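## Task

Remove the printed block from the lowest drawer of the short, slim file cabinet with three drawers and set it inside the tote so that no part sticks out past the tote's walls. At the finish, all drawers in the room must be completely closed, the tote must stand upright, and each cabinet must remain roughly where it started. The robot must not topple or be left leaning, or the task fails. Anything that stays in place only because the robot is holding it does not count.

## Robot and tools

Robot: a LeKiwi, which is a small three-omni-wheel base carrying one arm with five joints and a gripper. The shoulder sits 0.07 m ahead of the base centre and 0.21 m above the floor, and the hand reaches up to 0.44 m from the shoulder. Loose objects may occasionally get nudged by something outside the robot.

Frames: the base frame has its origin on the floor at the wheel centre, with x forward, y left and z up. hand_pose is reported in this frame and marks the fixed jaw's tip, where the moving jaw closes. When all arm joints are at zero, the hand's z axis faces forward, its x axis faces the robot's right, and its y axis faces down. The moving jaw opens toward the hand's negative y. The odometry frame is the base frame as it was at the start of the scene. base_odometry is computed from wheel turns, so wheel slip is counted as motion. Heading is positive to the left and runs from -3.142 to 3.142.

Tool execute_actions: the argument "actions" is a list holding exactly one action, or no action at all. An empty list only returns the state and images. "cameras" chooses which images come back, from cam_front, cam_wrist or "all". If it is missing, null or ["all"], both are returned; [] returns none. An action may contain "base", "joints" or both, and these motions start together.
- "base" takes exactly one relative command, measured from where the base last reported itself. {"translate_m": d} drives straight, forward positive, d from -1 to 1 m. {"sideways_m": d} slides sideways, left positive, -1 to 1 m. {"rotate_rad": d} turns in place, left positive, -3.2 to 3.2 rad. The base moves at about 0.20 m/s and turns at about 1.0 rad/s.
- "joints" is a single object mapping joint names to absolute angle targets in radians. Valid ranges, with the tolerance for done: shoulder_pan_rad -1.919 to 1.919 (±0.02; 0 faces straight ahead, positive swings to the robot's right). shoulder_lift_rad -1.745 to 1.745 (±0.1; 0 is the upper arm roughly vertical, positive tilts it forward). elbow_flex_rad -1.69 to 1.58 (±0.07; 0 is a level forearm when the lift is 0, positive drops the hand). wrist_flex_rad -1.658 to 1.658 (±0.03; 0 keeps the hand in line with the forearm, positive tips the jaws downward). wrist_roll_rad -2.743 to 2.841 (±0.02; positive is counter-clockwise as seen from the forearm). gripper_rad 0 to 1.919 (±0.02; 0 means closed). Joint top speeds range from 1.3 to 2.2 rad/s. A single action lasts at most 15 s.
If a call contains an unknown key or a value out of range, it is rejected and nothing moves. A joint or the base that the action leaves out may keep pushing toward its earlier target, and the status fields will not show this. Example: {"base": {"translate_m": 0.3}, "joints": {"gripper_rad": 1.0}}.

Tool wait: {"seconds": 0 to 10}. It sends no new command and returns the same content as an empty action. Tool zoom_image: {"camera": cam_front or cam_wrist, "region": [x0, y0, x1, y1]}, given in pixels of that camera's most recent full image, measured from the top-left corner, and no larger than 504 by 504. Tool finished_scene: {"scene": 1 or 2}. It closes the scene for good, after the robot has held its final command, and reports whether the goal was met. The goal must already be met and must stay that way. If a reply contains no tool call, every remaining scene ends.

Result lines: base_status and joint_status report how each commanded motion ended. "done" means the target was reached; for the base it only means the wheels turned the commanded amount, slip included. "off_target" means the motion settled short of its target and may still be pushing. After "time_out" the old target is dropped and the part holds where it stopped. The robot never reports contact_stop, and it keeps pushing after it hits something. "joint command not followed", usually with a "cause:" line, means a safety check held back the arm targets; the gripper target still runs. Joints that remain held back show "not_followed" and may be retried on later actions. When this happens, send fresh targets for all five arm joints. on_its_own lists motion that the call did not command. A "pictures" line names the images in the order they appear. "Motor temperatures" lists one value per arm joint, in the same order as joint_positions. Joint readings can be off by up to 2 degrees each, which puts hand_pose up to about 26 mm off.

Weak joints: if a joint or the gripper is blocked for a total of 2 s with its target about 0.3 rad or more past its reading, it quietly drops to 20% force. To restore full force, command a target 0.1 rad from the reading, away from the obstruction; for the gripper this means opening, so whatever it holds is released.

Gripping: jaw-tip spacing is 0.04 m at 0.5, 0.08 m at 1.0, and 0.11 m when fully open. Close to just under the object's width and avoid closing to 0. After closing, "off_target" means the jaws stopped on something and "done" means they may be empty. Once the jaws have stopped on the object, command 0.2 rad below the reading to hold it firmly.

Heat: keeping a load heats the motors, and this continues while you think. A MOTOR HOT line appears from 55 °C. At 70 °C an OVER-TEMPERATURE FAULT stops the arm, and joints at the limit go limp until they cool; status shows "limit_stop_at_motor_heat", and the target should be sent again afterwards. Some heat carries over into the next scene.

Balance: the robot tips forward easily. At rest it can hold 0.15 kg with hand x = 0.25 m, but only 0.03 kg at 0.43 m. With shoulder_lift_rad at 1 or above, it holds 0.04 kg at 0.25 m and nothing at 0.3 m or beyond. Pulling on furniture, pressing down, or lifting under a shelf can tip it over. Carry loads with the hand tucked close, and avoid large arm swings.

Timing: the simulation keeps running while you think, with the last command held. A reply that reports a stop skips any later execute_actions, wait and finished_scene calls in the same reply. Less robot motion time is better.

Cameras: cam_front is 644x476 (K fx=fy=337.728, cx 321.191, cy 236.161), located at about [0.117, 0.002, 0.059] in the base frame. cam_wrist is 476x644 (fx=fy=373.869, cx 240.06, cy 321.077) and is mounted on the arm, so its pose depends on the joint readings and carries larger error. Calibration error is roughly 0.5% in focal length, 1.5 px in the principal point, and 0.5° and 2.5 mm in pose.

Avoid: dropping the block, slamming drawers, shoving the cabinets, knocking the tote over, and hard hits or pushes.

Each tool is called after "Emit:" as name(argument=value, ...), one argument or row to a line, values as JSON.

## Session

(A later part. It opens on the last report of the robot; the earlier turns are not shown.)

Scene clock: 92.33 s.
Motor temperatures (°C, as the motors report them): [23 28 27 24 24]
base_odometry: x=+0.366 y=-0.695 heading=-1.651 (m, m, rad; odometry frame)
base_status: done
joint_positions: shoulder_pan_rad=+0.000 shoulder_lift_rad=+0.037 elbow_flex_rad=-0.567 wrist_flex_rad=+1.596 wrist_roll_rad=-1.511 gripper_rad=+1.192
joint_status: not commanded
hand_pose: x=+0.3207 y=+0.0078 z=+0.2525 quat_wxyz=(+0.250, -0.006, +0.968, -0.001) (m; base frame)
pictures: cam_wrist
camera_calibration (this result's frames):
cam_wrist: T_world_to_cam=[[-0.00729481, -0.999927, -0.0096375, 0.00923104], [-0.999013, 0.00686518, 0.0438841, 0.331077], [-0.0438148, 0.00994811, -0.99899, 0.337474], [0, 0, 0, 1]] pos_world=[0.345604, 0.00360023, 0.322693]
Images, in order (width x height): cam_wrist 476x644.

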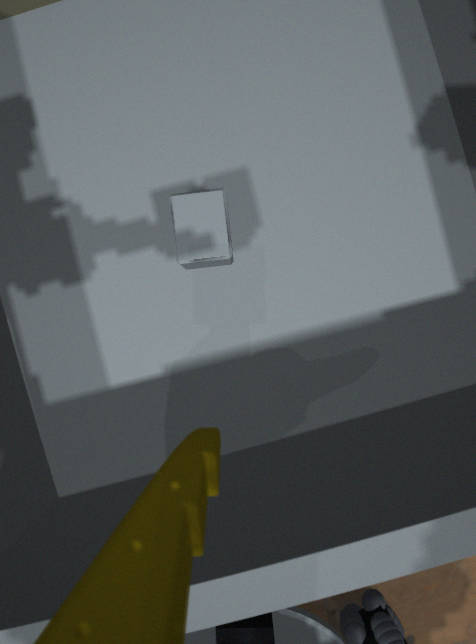

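Emit:
execute_actions(
  actions=[
    {"base":{"sideways_m":0.045},"joints":{"shoulder_lift_rad":0.75,"elbow_flex_rad":-0.45,"wrist_flex_rad":1.25}},
  ],
  cameras=["cam_wrist"],
)

Scene clock: 96.13 s.
Motor temperatures (°C, as the motors report them): [23 28 27 24 24]
base_odometry: x=+0.410 y=-0.698 heading=-1.653 (m, m, rad; odometry frame)
base_status: done
joint_positions: shoulder_pan_rad=+0.000 shoulder_lift_rad=+0.770 elbow_flex_rad=-0.445 wrist_flex_rad=+1.258 wrist_roll_rad=-1.511 gripper_rad=+1.192
joint_status: all done
hand_pose: x=+0.3229 y=+0.0078 z=+0.0715 quat_wxyz=(-0.007, -0.006, +1.000, +0.000) (m; base frame)
pictures: cam_wrist
camera_calibration (this result's frames):
cam_wrist: T_world_to_cam=[[-0.011082, -0.999928, -0.00464256, 0.0083694], [-0.845966, 0.00690015, 0.533192, 0.256841], [-0.533121, 0.0098363, -0.845982, 0.303835], [0, 0, 0, 1]] pos_world=[0.379353, 0.00360794, 0.120132]
Images, in order (width x height): cam_wrist 476x644.

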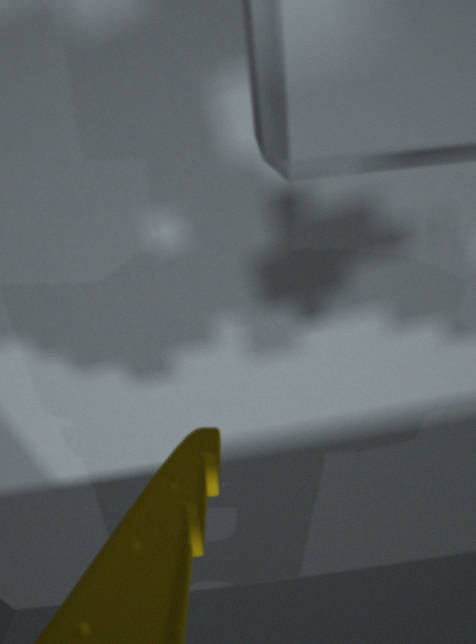

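Need ~7cm further forward: tilt wrist.

Emit:
execute_actions(
  actions=[
    {"joints":{"shoulder_lift_rad":0.85,"elbow_flex_rad":-0.6,"wrist_flex_rad":0.85}},
  ],
  cameras=["cam_wrist"],
)

Scene clock: 97.20 s.
Motor temperatures (°C, as the motors report them): [23 28 27 24 24]
base_odometry: x=+0.410 y=-0.698 heading=-1.653 (m, m, rad; odometry frame)
base_status: not commanded
joint_positions: shoulder_pan_rad=+0.000 shoulder_lift_rad=+0.871 elbow_flex_rad=-0.564 wrist_flex_rad=+0.863 wrist_roll_rad=-1.511 gripper_rad=+1.192
joint_status: all done
hand_pose: x=+0.3941 y=+0.0078 z=+0.0762 quat_wxyz=(+0.199, -0.006, +0.980, -0.001) (m; base frame)
pictures: cam_wrist
camera_calibration (this result's frames):
cam_wrist: T_world_to_cam=[[-0.00825739, -0.999927, -0.00880177, 0.00840009], [-0.989014, 0.00686746, 0.147664, 0.400289], [-0.147593, 0.0099244, -0.988998, 0.204734], [0, 0, 0, 1]] pos_world=[0.426178, 0.00361864, 0.143447]
Images, in order (width x height): cam_wrist 476x644.

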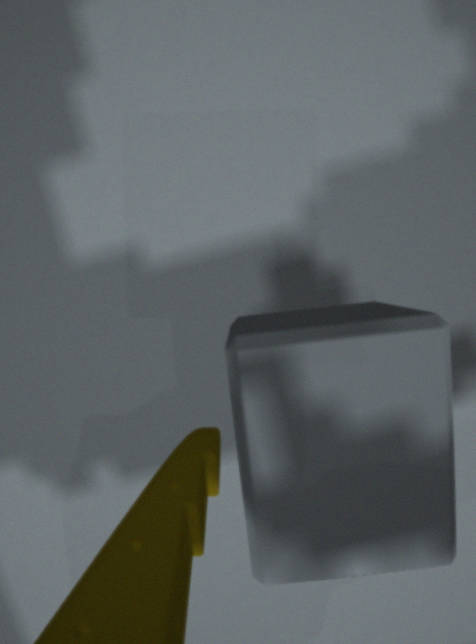

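Emit:
execute_actions(
  actions=[
    {"joints":{"gripper_rad":0.3}},
  ],
  cameras=[],
)

Emit:
execute_actions(
  actions=[
    {"joints":{"shoulder_lift_rad":-0.2,"elbow_flex_rad":-0.6,"wrist_flex_rad":1.5}},
  ],
  cameras=["cam_wrist"],
)

Scene clock: 98.27 s.
Motor temperatures (°C, as the motors report them): [23 28 27 24 24]
base_odometry: x=+0.410 y=-0.698 heading=-1.653 (m, m, rad; odometry frame)
base_status: not commanded
joint_positions: shoulder_pan_rad=+0.000 shoulder_lift_rad=+0.871 elbow_flex_rad=-0.564 wrist_flex_rad=+0.863 wrist_roll_rad=-1.511 gripper_rad=+0.425
joint_status: gripper_rad off_target (ended at +0.425, target +0.300)
hand_pose: x=+0.3941 y=+0.0078 z=+0.0762 quat_wxyz=(+0.199, -0.006, +0.980, -0.001) (m; base frame)
pictures: none
No camera images: the call's "cameras" was empty. Leave "cameras" out to get every camera's image.

Scene clock: 99.43 s.
Motor temperatures (°C, as the motors report them): [23 28 27 24 24]
base_odometry: x=+0.410 y=-0.698 heading=-1.652 (m, m, rad; odometry frame)
base_status: not commanded
joint_positions: shoulder_pan_rad=+0.000 shoulder_lift_rad=-0.169 elbow_flex_rad=-0.576 wrist_flex_rad=+1.498 wrist_roll_rad=-1.511 gripper_rad=+0.425
joint_status: all done
hand_pose: x=+0.3187 y=+0.0078 z=+0.3099 quat_wxyz=(+0.398, -0.005, +0.917, -0.002) (m; base frame)
pictures: cam_wrist
camera_calibration (this result's frames):
cam_wrist: T_world_to_cam=[[-0.00396254, -0.999926, -0.0114855, 0.00928033], [-0.964006, 0.00687318, -0.265792, 0.411366], [0.265852, 0.0100189, -0.963962, 0.285232], [0, 0, 0, 1]] pos_world=[0.320767, 0.00359455, 0.384397]
Images, in order (width x height): cam_wrist 476x644.

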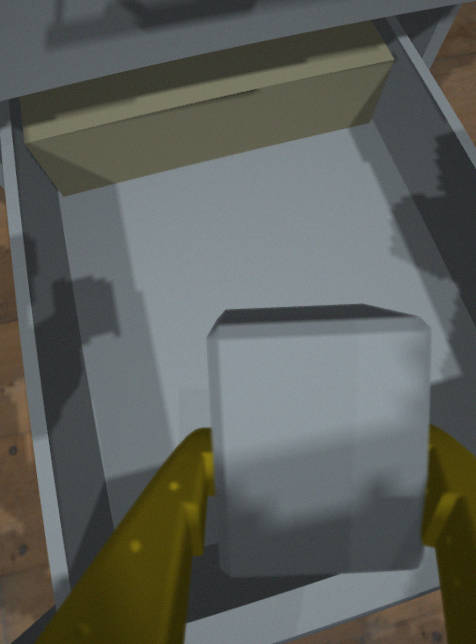

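Got it. Push the drawer shut with the base.

Emit:
execute_actions(
  actions=[
    {"base":{"translate_m":0.42},"joints":{"shoulder_lift_rad":-0.8,"elbow_flex_rad":-0.3}},
  ],
  cameras=[],
)

Emit:
execute_actions(
  actions=[
    {"base":{"translate_m":-0.5}},
  ],
  cameras=["cam_front"],
)

Scene clock: 107.87 s.
Motor temperatures (°C, as the motors report them): [23 28 27 24 24]
base_odometry: x=+0.376 y=-1.116 heading=-1.653 (m, m, rad; odometry frame)
base_status: done
joint_positions: shoulder_pan_rad=+0.000 shoulder_lift_rad=-0.815 elbow_flex_rad=-0.296 wrist_flex_rad=+1.513 wrist_roll_rad=-1.511 gripper_rad=+0.425
joint_status: all done
hand_pose: x=+0.2376 y=+0.0078 z=+0.3664 quat_wxyz=(+0.551, -0.005, +0.834, -0.003) (m; base frame)
pictures: none
No camera images: the call's "cameras" was empty. Leave "cameras" out to get every camera's image.

Scene clock: 111.33 s.
Motor temperatures (°C, as the motors report them): [23 28 27 24 24]
base_odometry: x=+0.417 y=-0.618 heading=-1.652 (m, m, rad; odometry frame)
base_status: done
joint_positions: shoulder_pan_rad=+0.000 shoulder_lift_rad=-0.807 elbow_flex_rad=-0.296 wrist_flex_rad=+1.513 wrist_roll_rad=-1.511 gripper_rad=+0.425
joint_status: not commanded
hand_pose: x=+0.2388 y=+0.0078 z=+0.3654 quat_wxyz=(+0.548, -0.005, +0.836, -0.003) (m; base frame)
pictures: cam_front
Images, in order (width x height): cam_front 644x476.

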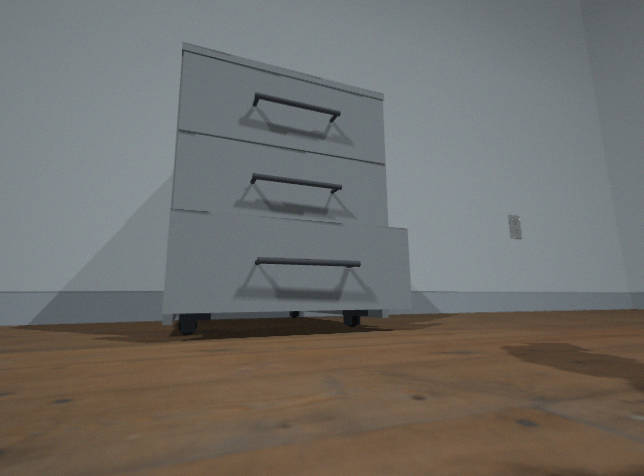

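Emit:
execute_actions(
  actions=[
    {"base":{"rotate_rad":0.3}},
  ],
  cameras=[],
)

Emit:
execute_actions(
  actions=[
    {"base":{"sideways_m":-0.15}},
  ],
  cameras=[],
)

Emit:
execute_actions(
  actions=[
    {"base":{"translate_m":0.55}},
  ],
  cameras=[],
)

Emit:
execute_actions(
  actions=[
    {"base":{"translate_m":-0.5}},
  ],
  cameras=["cam_front"],
)

Scene clock: 112.67 s.
Motor temperatures (°C, as the motors report them): [23 28 27 24 24]
base_odometry: x=+0.417 y=-0.618 heading=-1.356 (m, m, rad; odometry frame)
base_status: done
joint_positions: shoulder_pan_rad=+0.000 shoulder_lift_rad=-0.807 elbow_flex_rad=-0.296 wrist_flex_rad=+1.513 wrist_roll_rad=-1.511 gripper_rad=+0.425
joint_status: not commanded
hand_pose: x=+0.2388 y=+0.0078 z=+0.3654 quat_wxyz=(+0.548, -0.005, +0.836, -0.003) (m; base frame)
pictures: none
No camera images: the call's "cameras" was empty. Leave "cameras" out to get every camera's image.

Scene clock: 114.40 s.
Motor temperatures (°C, as the motors report them): [23 28 27 24 24]
base_odometry: x=+0.271 y=-0.650 heading=-1.354 (m, m, rad; odometry frame)
base_status: done
joint_positions: shoulder_pan_rad=+0.000 shoulder_lift_rad=-0.807 elbow_flex_rad=-0.296 wrist_flex_rad=+1.513 wrist_roll_rad=-1.511 gripper_rad=+0.425
joint_status: not commanded
hand_pose: x=+0.2388 y=+0.0078 z=+0.3654 quat_wxyz=(+0.548, -0.005, +0.836, -0.003) (m; base frame)
pictures: none
No camera images: the call's "cameras" was empty. Leave "cameras" out to get every camera's image.

Scene clock: 118.13 s.
Motor temperatures (°C, as the motors report them): [23 28 27 24 24]
base_odometry: x=+0.389 y=-1.186 heading=-1.355 (m, m, rad; odometry frame)
base_status: done
joint_positions: shoulder_pan_rad=+0.000 shoulder_lift_rad=-0.822 elbow_flex_rad=-0.297 wrist_flex_rad=+1.522 wrist_roll_rad=-1.511 gripper_rad=+0.425
joint_status: not commanded
hand_pose: x=+0.2357 y=+0.0078 z=+0.3665 quat_wxyz=(+0.551, -0.005, +0.834, -0.003) (m; base frame)
pictures: none
No camera images: the call's "cameras" was empty. Leave "cameras" out to get every camera's image.

Scene clock: 121.60 s.
Motor temperatures (°C, as the motors report them): [23 28 27 24 24]
base_odometry: x=+0.282 y=-0.699 heading=-1.354 (m, m, rad; odometry frame)
base_status: done
joint_positions: shoulder_pan_rad=+0.000 shoulder_lift_rad=-0.807 elbow_flex_rad=-0.297 wrist_flex_rad=+1.518 wrist_roll_rad=-1.511 gripper_rad=+0.425
joint_status: not commanded
hand_pose: x=+0.2384 y=+0.0078 z=+0.3650 quat_wxyz=(+0.547, -0.005, +0.837, -0.003) (m; base frame)
pictures: cam_front
Images, in order (width x height): cam_front 644x476.

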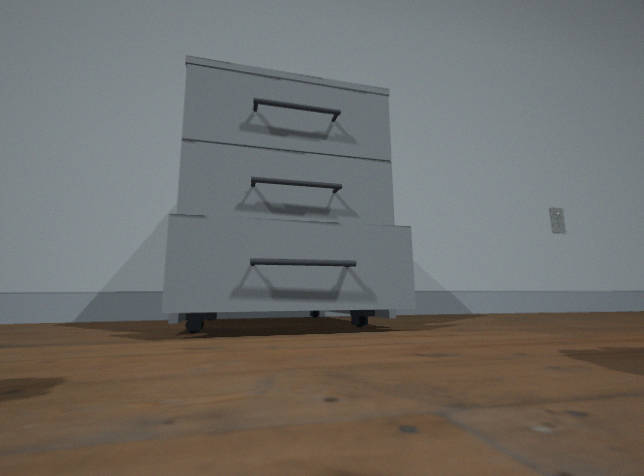

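Emit:
execute_actions(
  actions=[
    {"joints":{"shoulder_pan_rad":1.7}},
  ],
  cameras=[],
)

Emit:
execute_actions(
  actions=[
    {"base":{"translate_m":0.6}},
  ],
  cameras=[],
)

Emit:
execute_actions(
  actions=[
    {"base":{"translate_m":-0.5}},
  ],
  cameras=["cam_front"],
)

Scene clock: 123.60 s.
Motor temperatures (°C, as the motors report them): [23 28 27 24 24]
base_odometry: x=+0.282 y=-0.699 heading=-1.354 (m, m, rad; odometry frame)
base_status: not commanded
joint_positions: shoulder_pan_rad=+1.692 shoulder_lift_rad=-0.807 elbow_flex_rad=-0.297 wrist_flex_rad=+1.518 wrist_roll_rad=-1.511 gripper_rad=+0.425
joint_status: all done
hand_pose: x=+0.0540 y=-0.1711 z=+0.3650 quat_wxyz=(+0.360, +0.624, +0.559, -0.411) (m; base frame)
pictures: none
No camera images: the call's "cameras" was empty. Leave "cameras" out to get every camera's image.

Scene clock: 127.57 s.
Motor temperatures (°C, as the motors report them): [23 28 27 24 24]
base_odometry: x=+0.411 y=-1.284 heading=-1.355 (m, m, rad; odometry frame)
base_status: done
joint_positions: shoulder_pan_rad=+1.693 shoulder_lift_rad=-0.799 elbow_flex_rad=-0.293 wrist_flex_rad=+1.515 wrist_roll_rad=-1.511 gripper_rad=+0.425
joint_status: not commanded
hand_pose: x=+0.0535 y=-0.1727 z=+0.3634 quat_wxyz=(+0.357, +0.626, +0.560, -0.409) (m; base frame)
pictures: none
No camera images: the call's "cameras" was empty. Leave "cameras" out to get every camera's image.

Scene clock: 131.03 s.
Motor temperatures (°C, as the motors report them): [23 28 27 24 24]
base_odometry: x=+0.303 y=-0.796 heading=-1.354 (m, m, rad; odometry frame)
base_status: done
joint_positions: shoulder_pan_rad=+1.693 shoulder_lift_rad=-0.799 elbow_flex_rad=-0.293 wrist_flex_rad=+1.515 wrist_roll_rad=-1.511 gripper_rad=+0.425
joint_status: not commanded
hand_pose: x=+0.0535 y=-0.1727 z=+0.3634 quat_wxyz=(+0.357, +0.626, +0.560, -0.409) (m; base frame)
pictures: cam_front
Images, in order (width x height): cam_front 644x476.

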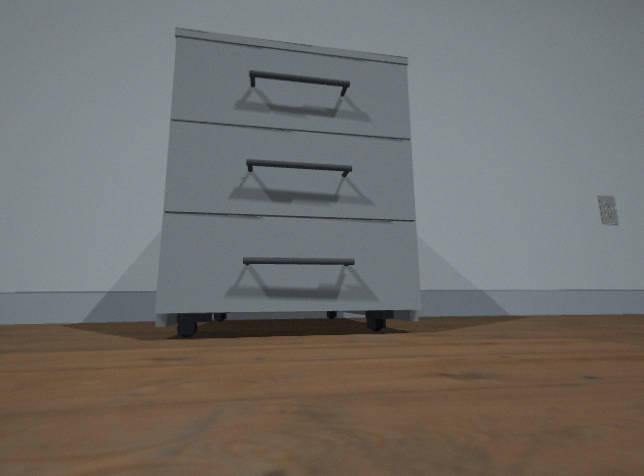

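Shut. Find tote.

Emit:
execute_actions(
  actions=[
    {"base":{"rotate_rad":-1.6},"joints":{"shoulder_pan_rad":0}},
  ],
  cameras=["cam_front"],
)

Scene clock: 133.67 s.
Motor temperatures (°C, as the motors report them): [23 28 27 24 24]
base_odometry: x=+0.304 y=-0.796 heading=-2.951 (m, m, rad; odometry frame)
base_status: done
joint_positions: shoulder_pan_rad=+0.007 shoulder_lift_rad=-0.799 elbow_flex_rad=-0.293 wrist_flex_rad=+1.515 wrist_roll_rad=-1.511 gripper_rad=+0.425
joint_status: all done
hand_pose: x=+0.2401 y=+0.0064 z=+0.3634 quat_wxyz=(+0.543, -0.002, +0.840, -0.005) (m; base frame)
pictures: cam_front
Images, in order (width x height): cam_front 644x476.

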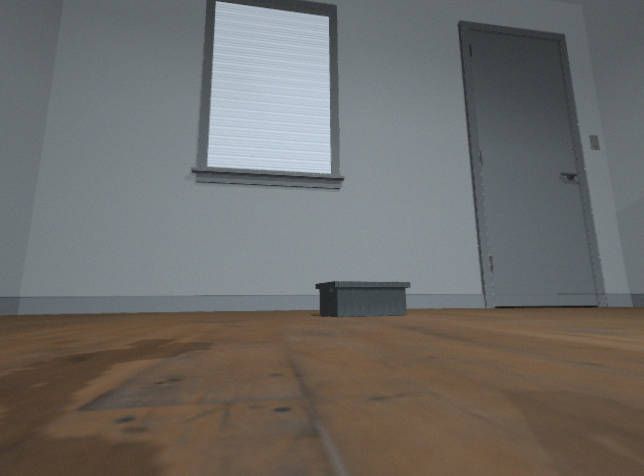

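Emit:
execute_actions(
  actions=[
    {"base":{"rotate_rad":-0.12}},
  ],
  cameras=[],
)

Emit:
execute_actions(
  actions=[
    {"base":{"translate_m":0.9}},
  ],
  cameras=["cam_front"],
)

Scene clock: 134.67 s.
Motor temperatures (°C, as the motors report them): [23 28 27 24 24]
base_odometry: x=+0.303 y=-0.796 heading=-3.067 (m, m, rad; odometry frame)
base_status: done
joint_positions: shoulder_pan_rad=+0.007 shoulder_lift_rad=-0.799 elbow_flex_rad=-0.293 wrist_flex_rad=+1.515 wrist_roll_rad=-1.511 gripper_rad=+0.425
joint_status: not commanded
hand_pose: x=+0.2401 y=+0.0064 z=+0.3634 quat_wxyz=(+0.543, -0.002, +0.840, -0.005) (m; base frame)
pictures: none
No camera images: the call's "cameras" was empty. Leave "cameras" out to get every camera's image.

Scene clock: 140.13 s.
Motor temperatures (°C, as the motors report them): [23 28 27 24 24]
base_odometry: x=-0.594 y=-0.863 heading=-3.067 (m, m, rad; odometry frame)
base_status: done
joint_positions: shoulder_pan_rad=+0.007 shoulder_lift_rad=-0.799 elbow_flex_rad=-0.293 wrist_flex_rad=+1.515 wrist_roll_rad=-1.511 gripper_rad=+0.425
joint_status: not commanded
hand_pose: x=+0.2401 y=+0.0064 z=+0.3634 quat_wxyz=(+0.543, -0.002, +0.840, -0.005) (m; base frame)
pictures: cam_front
Images, in order (width x height): cam_front 644x476.

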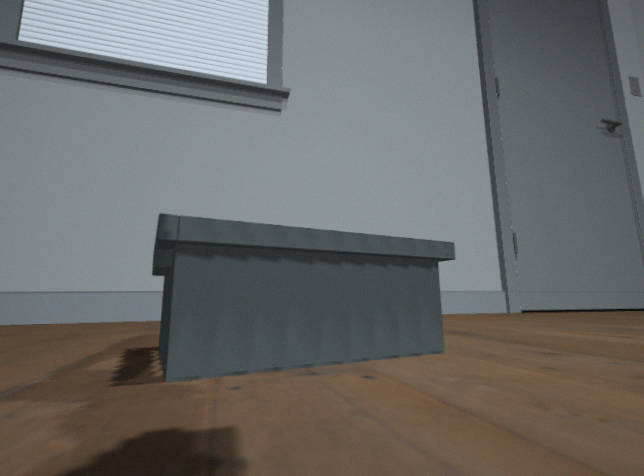

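Tote front about x≈0.42. Approach and reach.

Emit:
execute_actions(
  actions=[
    {"base":{"translate_m":0.2},"joints":{"shoulder_lift_rad":0.0,"elbow_flex_rad":-0.6,"wrist_flex_rad":1.6}},
  ],
  cameras=["cam_wrist"],
)

Scene clock: 142.13 s.
Motor temperatures (°C, as the motors report them): [23 28 27 24 24]
base_odometry: x=-0.792 y=-0.878 heading=-3.067 (m, m, rad; odometry frame)
base_status: done
joint_positions: shoulder_pan_rad=+0.007 shoulder_lift_rad=+0.009 elbow_flex_rad=-0.567 wrist_flex_rad=+1.597 wrist_roll_rad=-1.511 gripper_rad=+0.425
joint_status: all done
hand_pose: x=+0.3192 y=+0.0058 z=+0.2585 quat_wxyz=(+0.263, -0.002, +0.965, -0.002) (m; base frame)
pictures: cam_wrist
camera_calibration (this result's frames):
cam_wrist: T_world_to_cam=[[-0.01471, -0.999843, -0.00983039, 0.00976046], [-0.999736, 0.0145332, 0.0178203, 0.336303], [-0.0176746, 0.0100899, -0.999793, 0.335309], [0, 0, 0, 1]] pos_world=[0.342284, 0.00148813, 0.329343]
Images, in order (width x height): cam_wrist 476x644.

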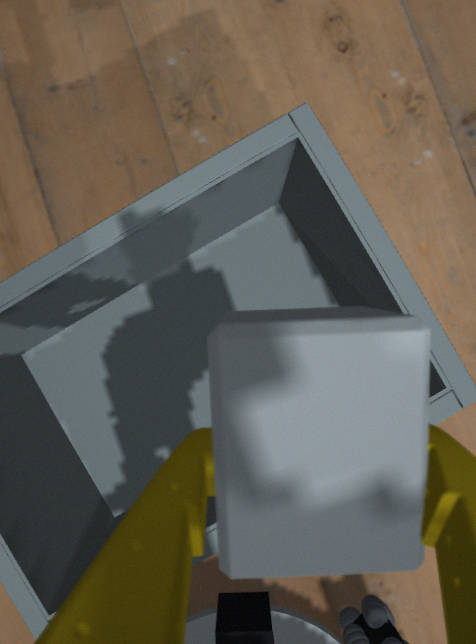

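Shift left, lower, release.

Emit:
execute_actions(
  actions=[
    {"base":{"sideways_m":0.08},"joints":{"shoulder_lift_rad":0.35,"elbow_flex_rad":-0.27,"wrist_flex_rad":1.2}},
  ],
  cameras=[],
)

Emit:
execute_actions(
  actions=[
    {"joints":{"gripper_rad":1.2}},
  ],
  cameras=[],
)

Emit:
execute_actions(
  actions=[
    {"joints":{"shoulder_lift_rad":-0.5,"elbow_flex_rad":-0.6,"wrist_flex_rad":1.6}},
  ],
  cameras=["cam_wrist"],
)

Emit:
finished_scene(
  scene=1,
)

Scene clock: 143.57 s.
Motor temperatures (°C, as the motors report them): [23 28 27 24 24]
base_odometry: x=-0.787 y=-0.958 heading=-3.068 (m, m, rad; odometry frame)
base_status: done
joint_positions: shoulder_pan_rad=+0.006 shoulder_lift_rad=+0.370 elbow_flex_rad=-0.264 wrist_flex_rad=+1.212 wrist_roll_rad=-1.511 gripper_rad=+0.425
joint_status: all done
hand_pose: x=+0.3387 y=+0.0061 z=+0.1391 quat_wxyz=(+0.126, -0.003, +0.992, -0.001) (m; base frame)
pictures: none
No camera images: the call's "cameras" was empty. Leave "cameras" out to get every camera's image.

Scene clock: 144.57 s.
Motor temperatures (°C, as the motors report them): [23 28 27 24 24]
base_odometry: x=-0.787 y=-0.958 heading=-3.068 (m, m, rad; odometry frame)
base_status: not commanded
joint_positions: shoulder_pan_rad=+0.006 shoulder_lift_rad=+0.370 elbow_flex_rad=-0.264 wrist_flex_rad=+1.211 wrist_roll_rad=-1.511 gripper_rad=+1.191
joint_status: all done
hand_pose: x=+0.3389 y=+0.0061 z=+0.1391 quat_wxyz=(+0.127, -0.003, +0.992, -0.001) (m; base frame)
pictures: none
No camera images: the call's "cameras" was empty. Leave "cameras" out to get every camera's image.

Scene clock: 145.67 s.
Motor temperatures (°C, as the motors report them): [23 28 27 24 24]
base_odometry: x=-0.787 y=-0.958 heading=-3.068 (m, m, rad; odometry frame)
base_status: not commanded
joint_positions: shoulder_pan_rad=+0.006 shoulder_lift_rad=-0.482 elbow_flex_rad=-0.576 wrist_flex_rad=+1.597 wrist_roll_rad=-1.511 gripper_rad=+1.192
joint_status: all done
hand_pose: x=+0.2693 y=+0.0065 z=+0.3590 quat_wxyz=(+0.493, -0.002, +0.870, -0.004) (m; base frame)
pictures: cam_wrist
camera_calibration (this result's frames):
cam_wrist: T_world_to_cam=[[-0.00757257, -0.999898, -0.0121123, 0.00959342], [-0.885871, 0.0123269, -0.463767, 0.426852], [0.463869, 0.00721799, -0.885874, 0.264355], [0, 0, 0, 1]] pos_world=[0.255583, 0.00242258, 0.432262]
Images, in order (width x height): cam_wrist 476x644.

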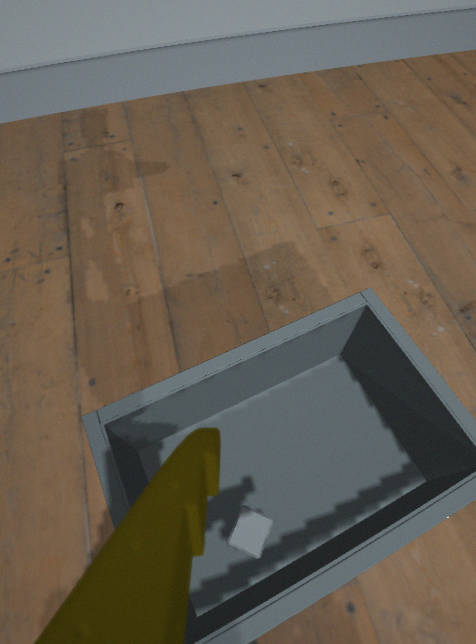

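The scene is finished: the task was done.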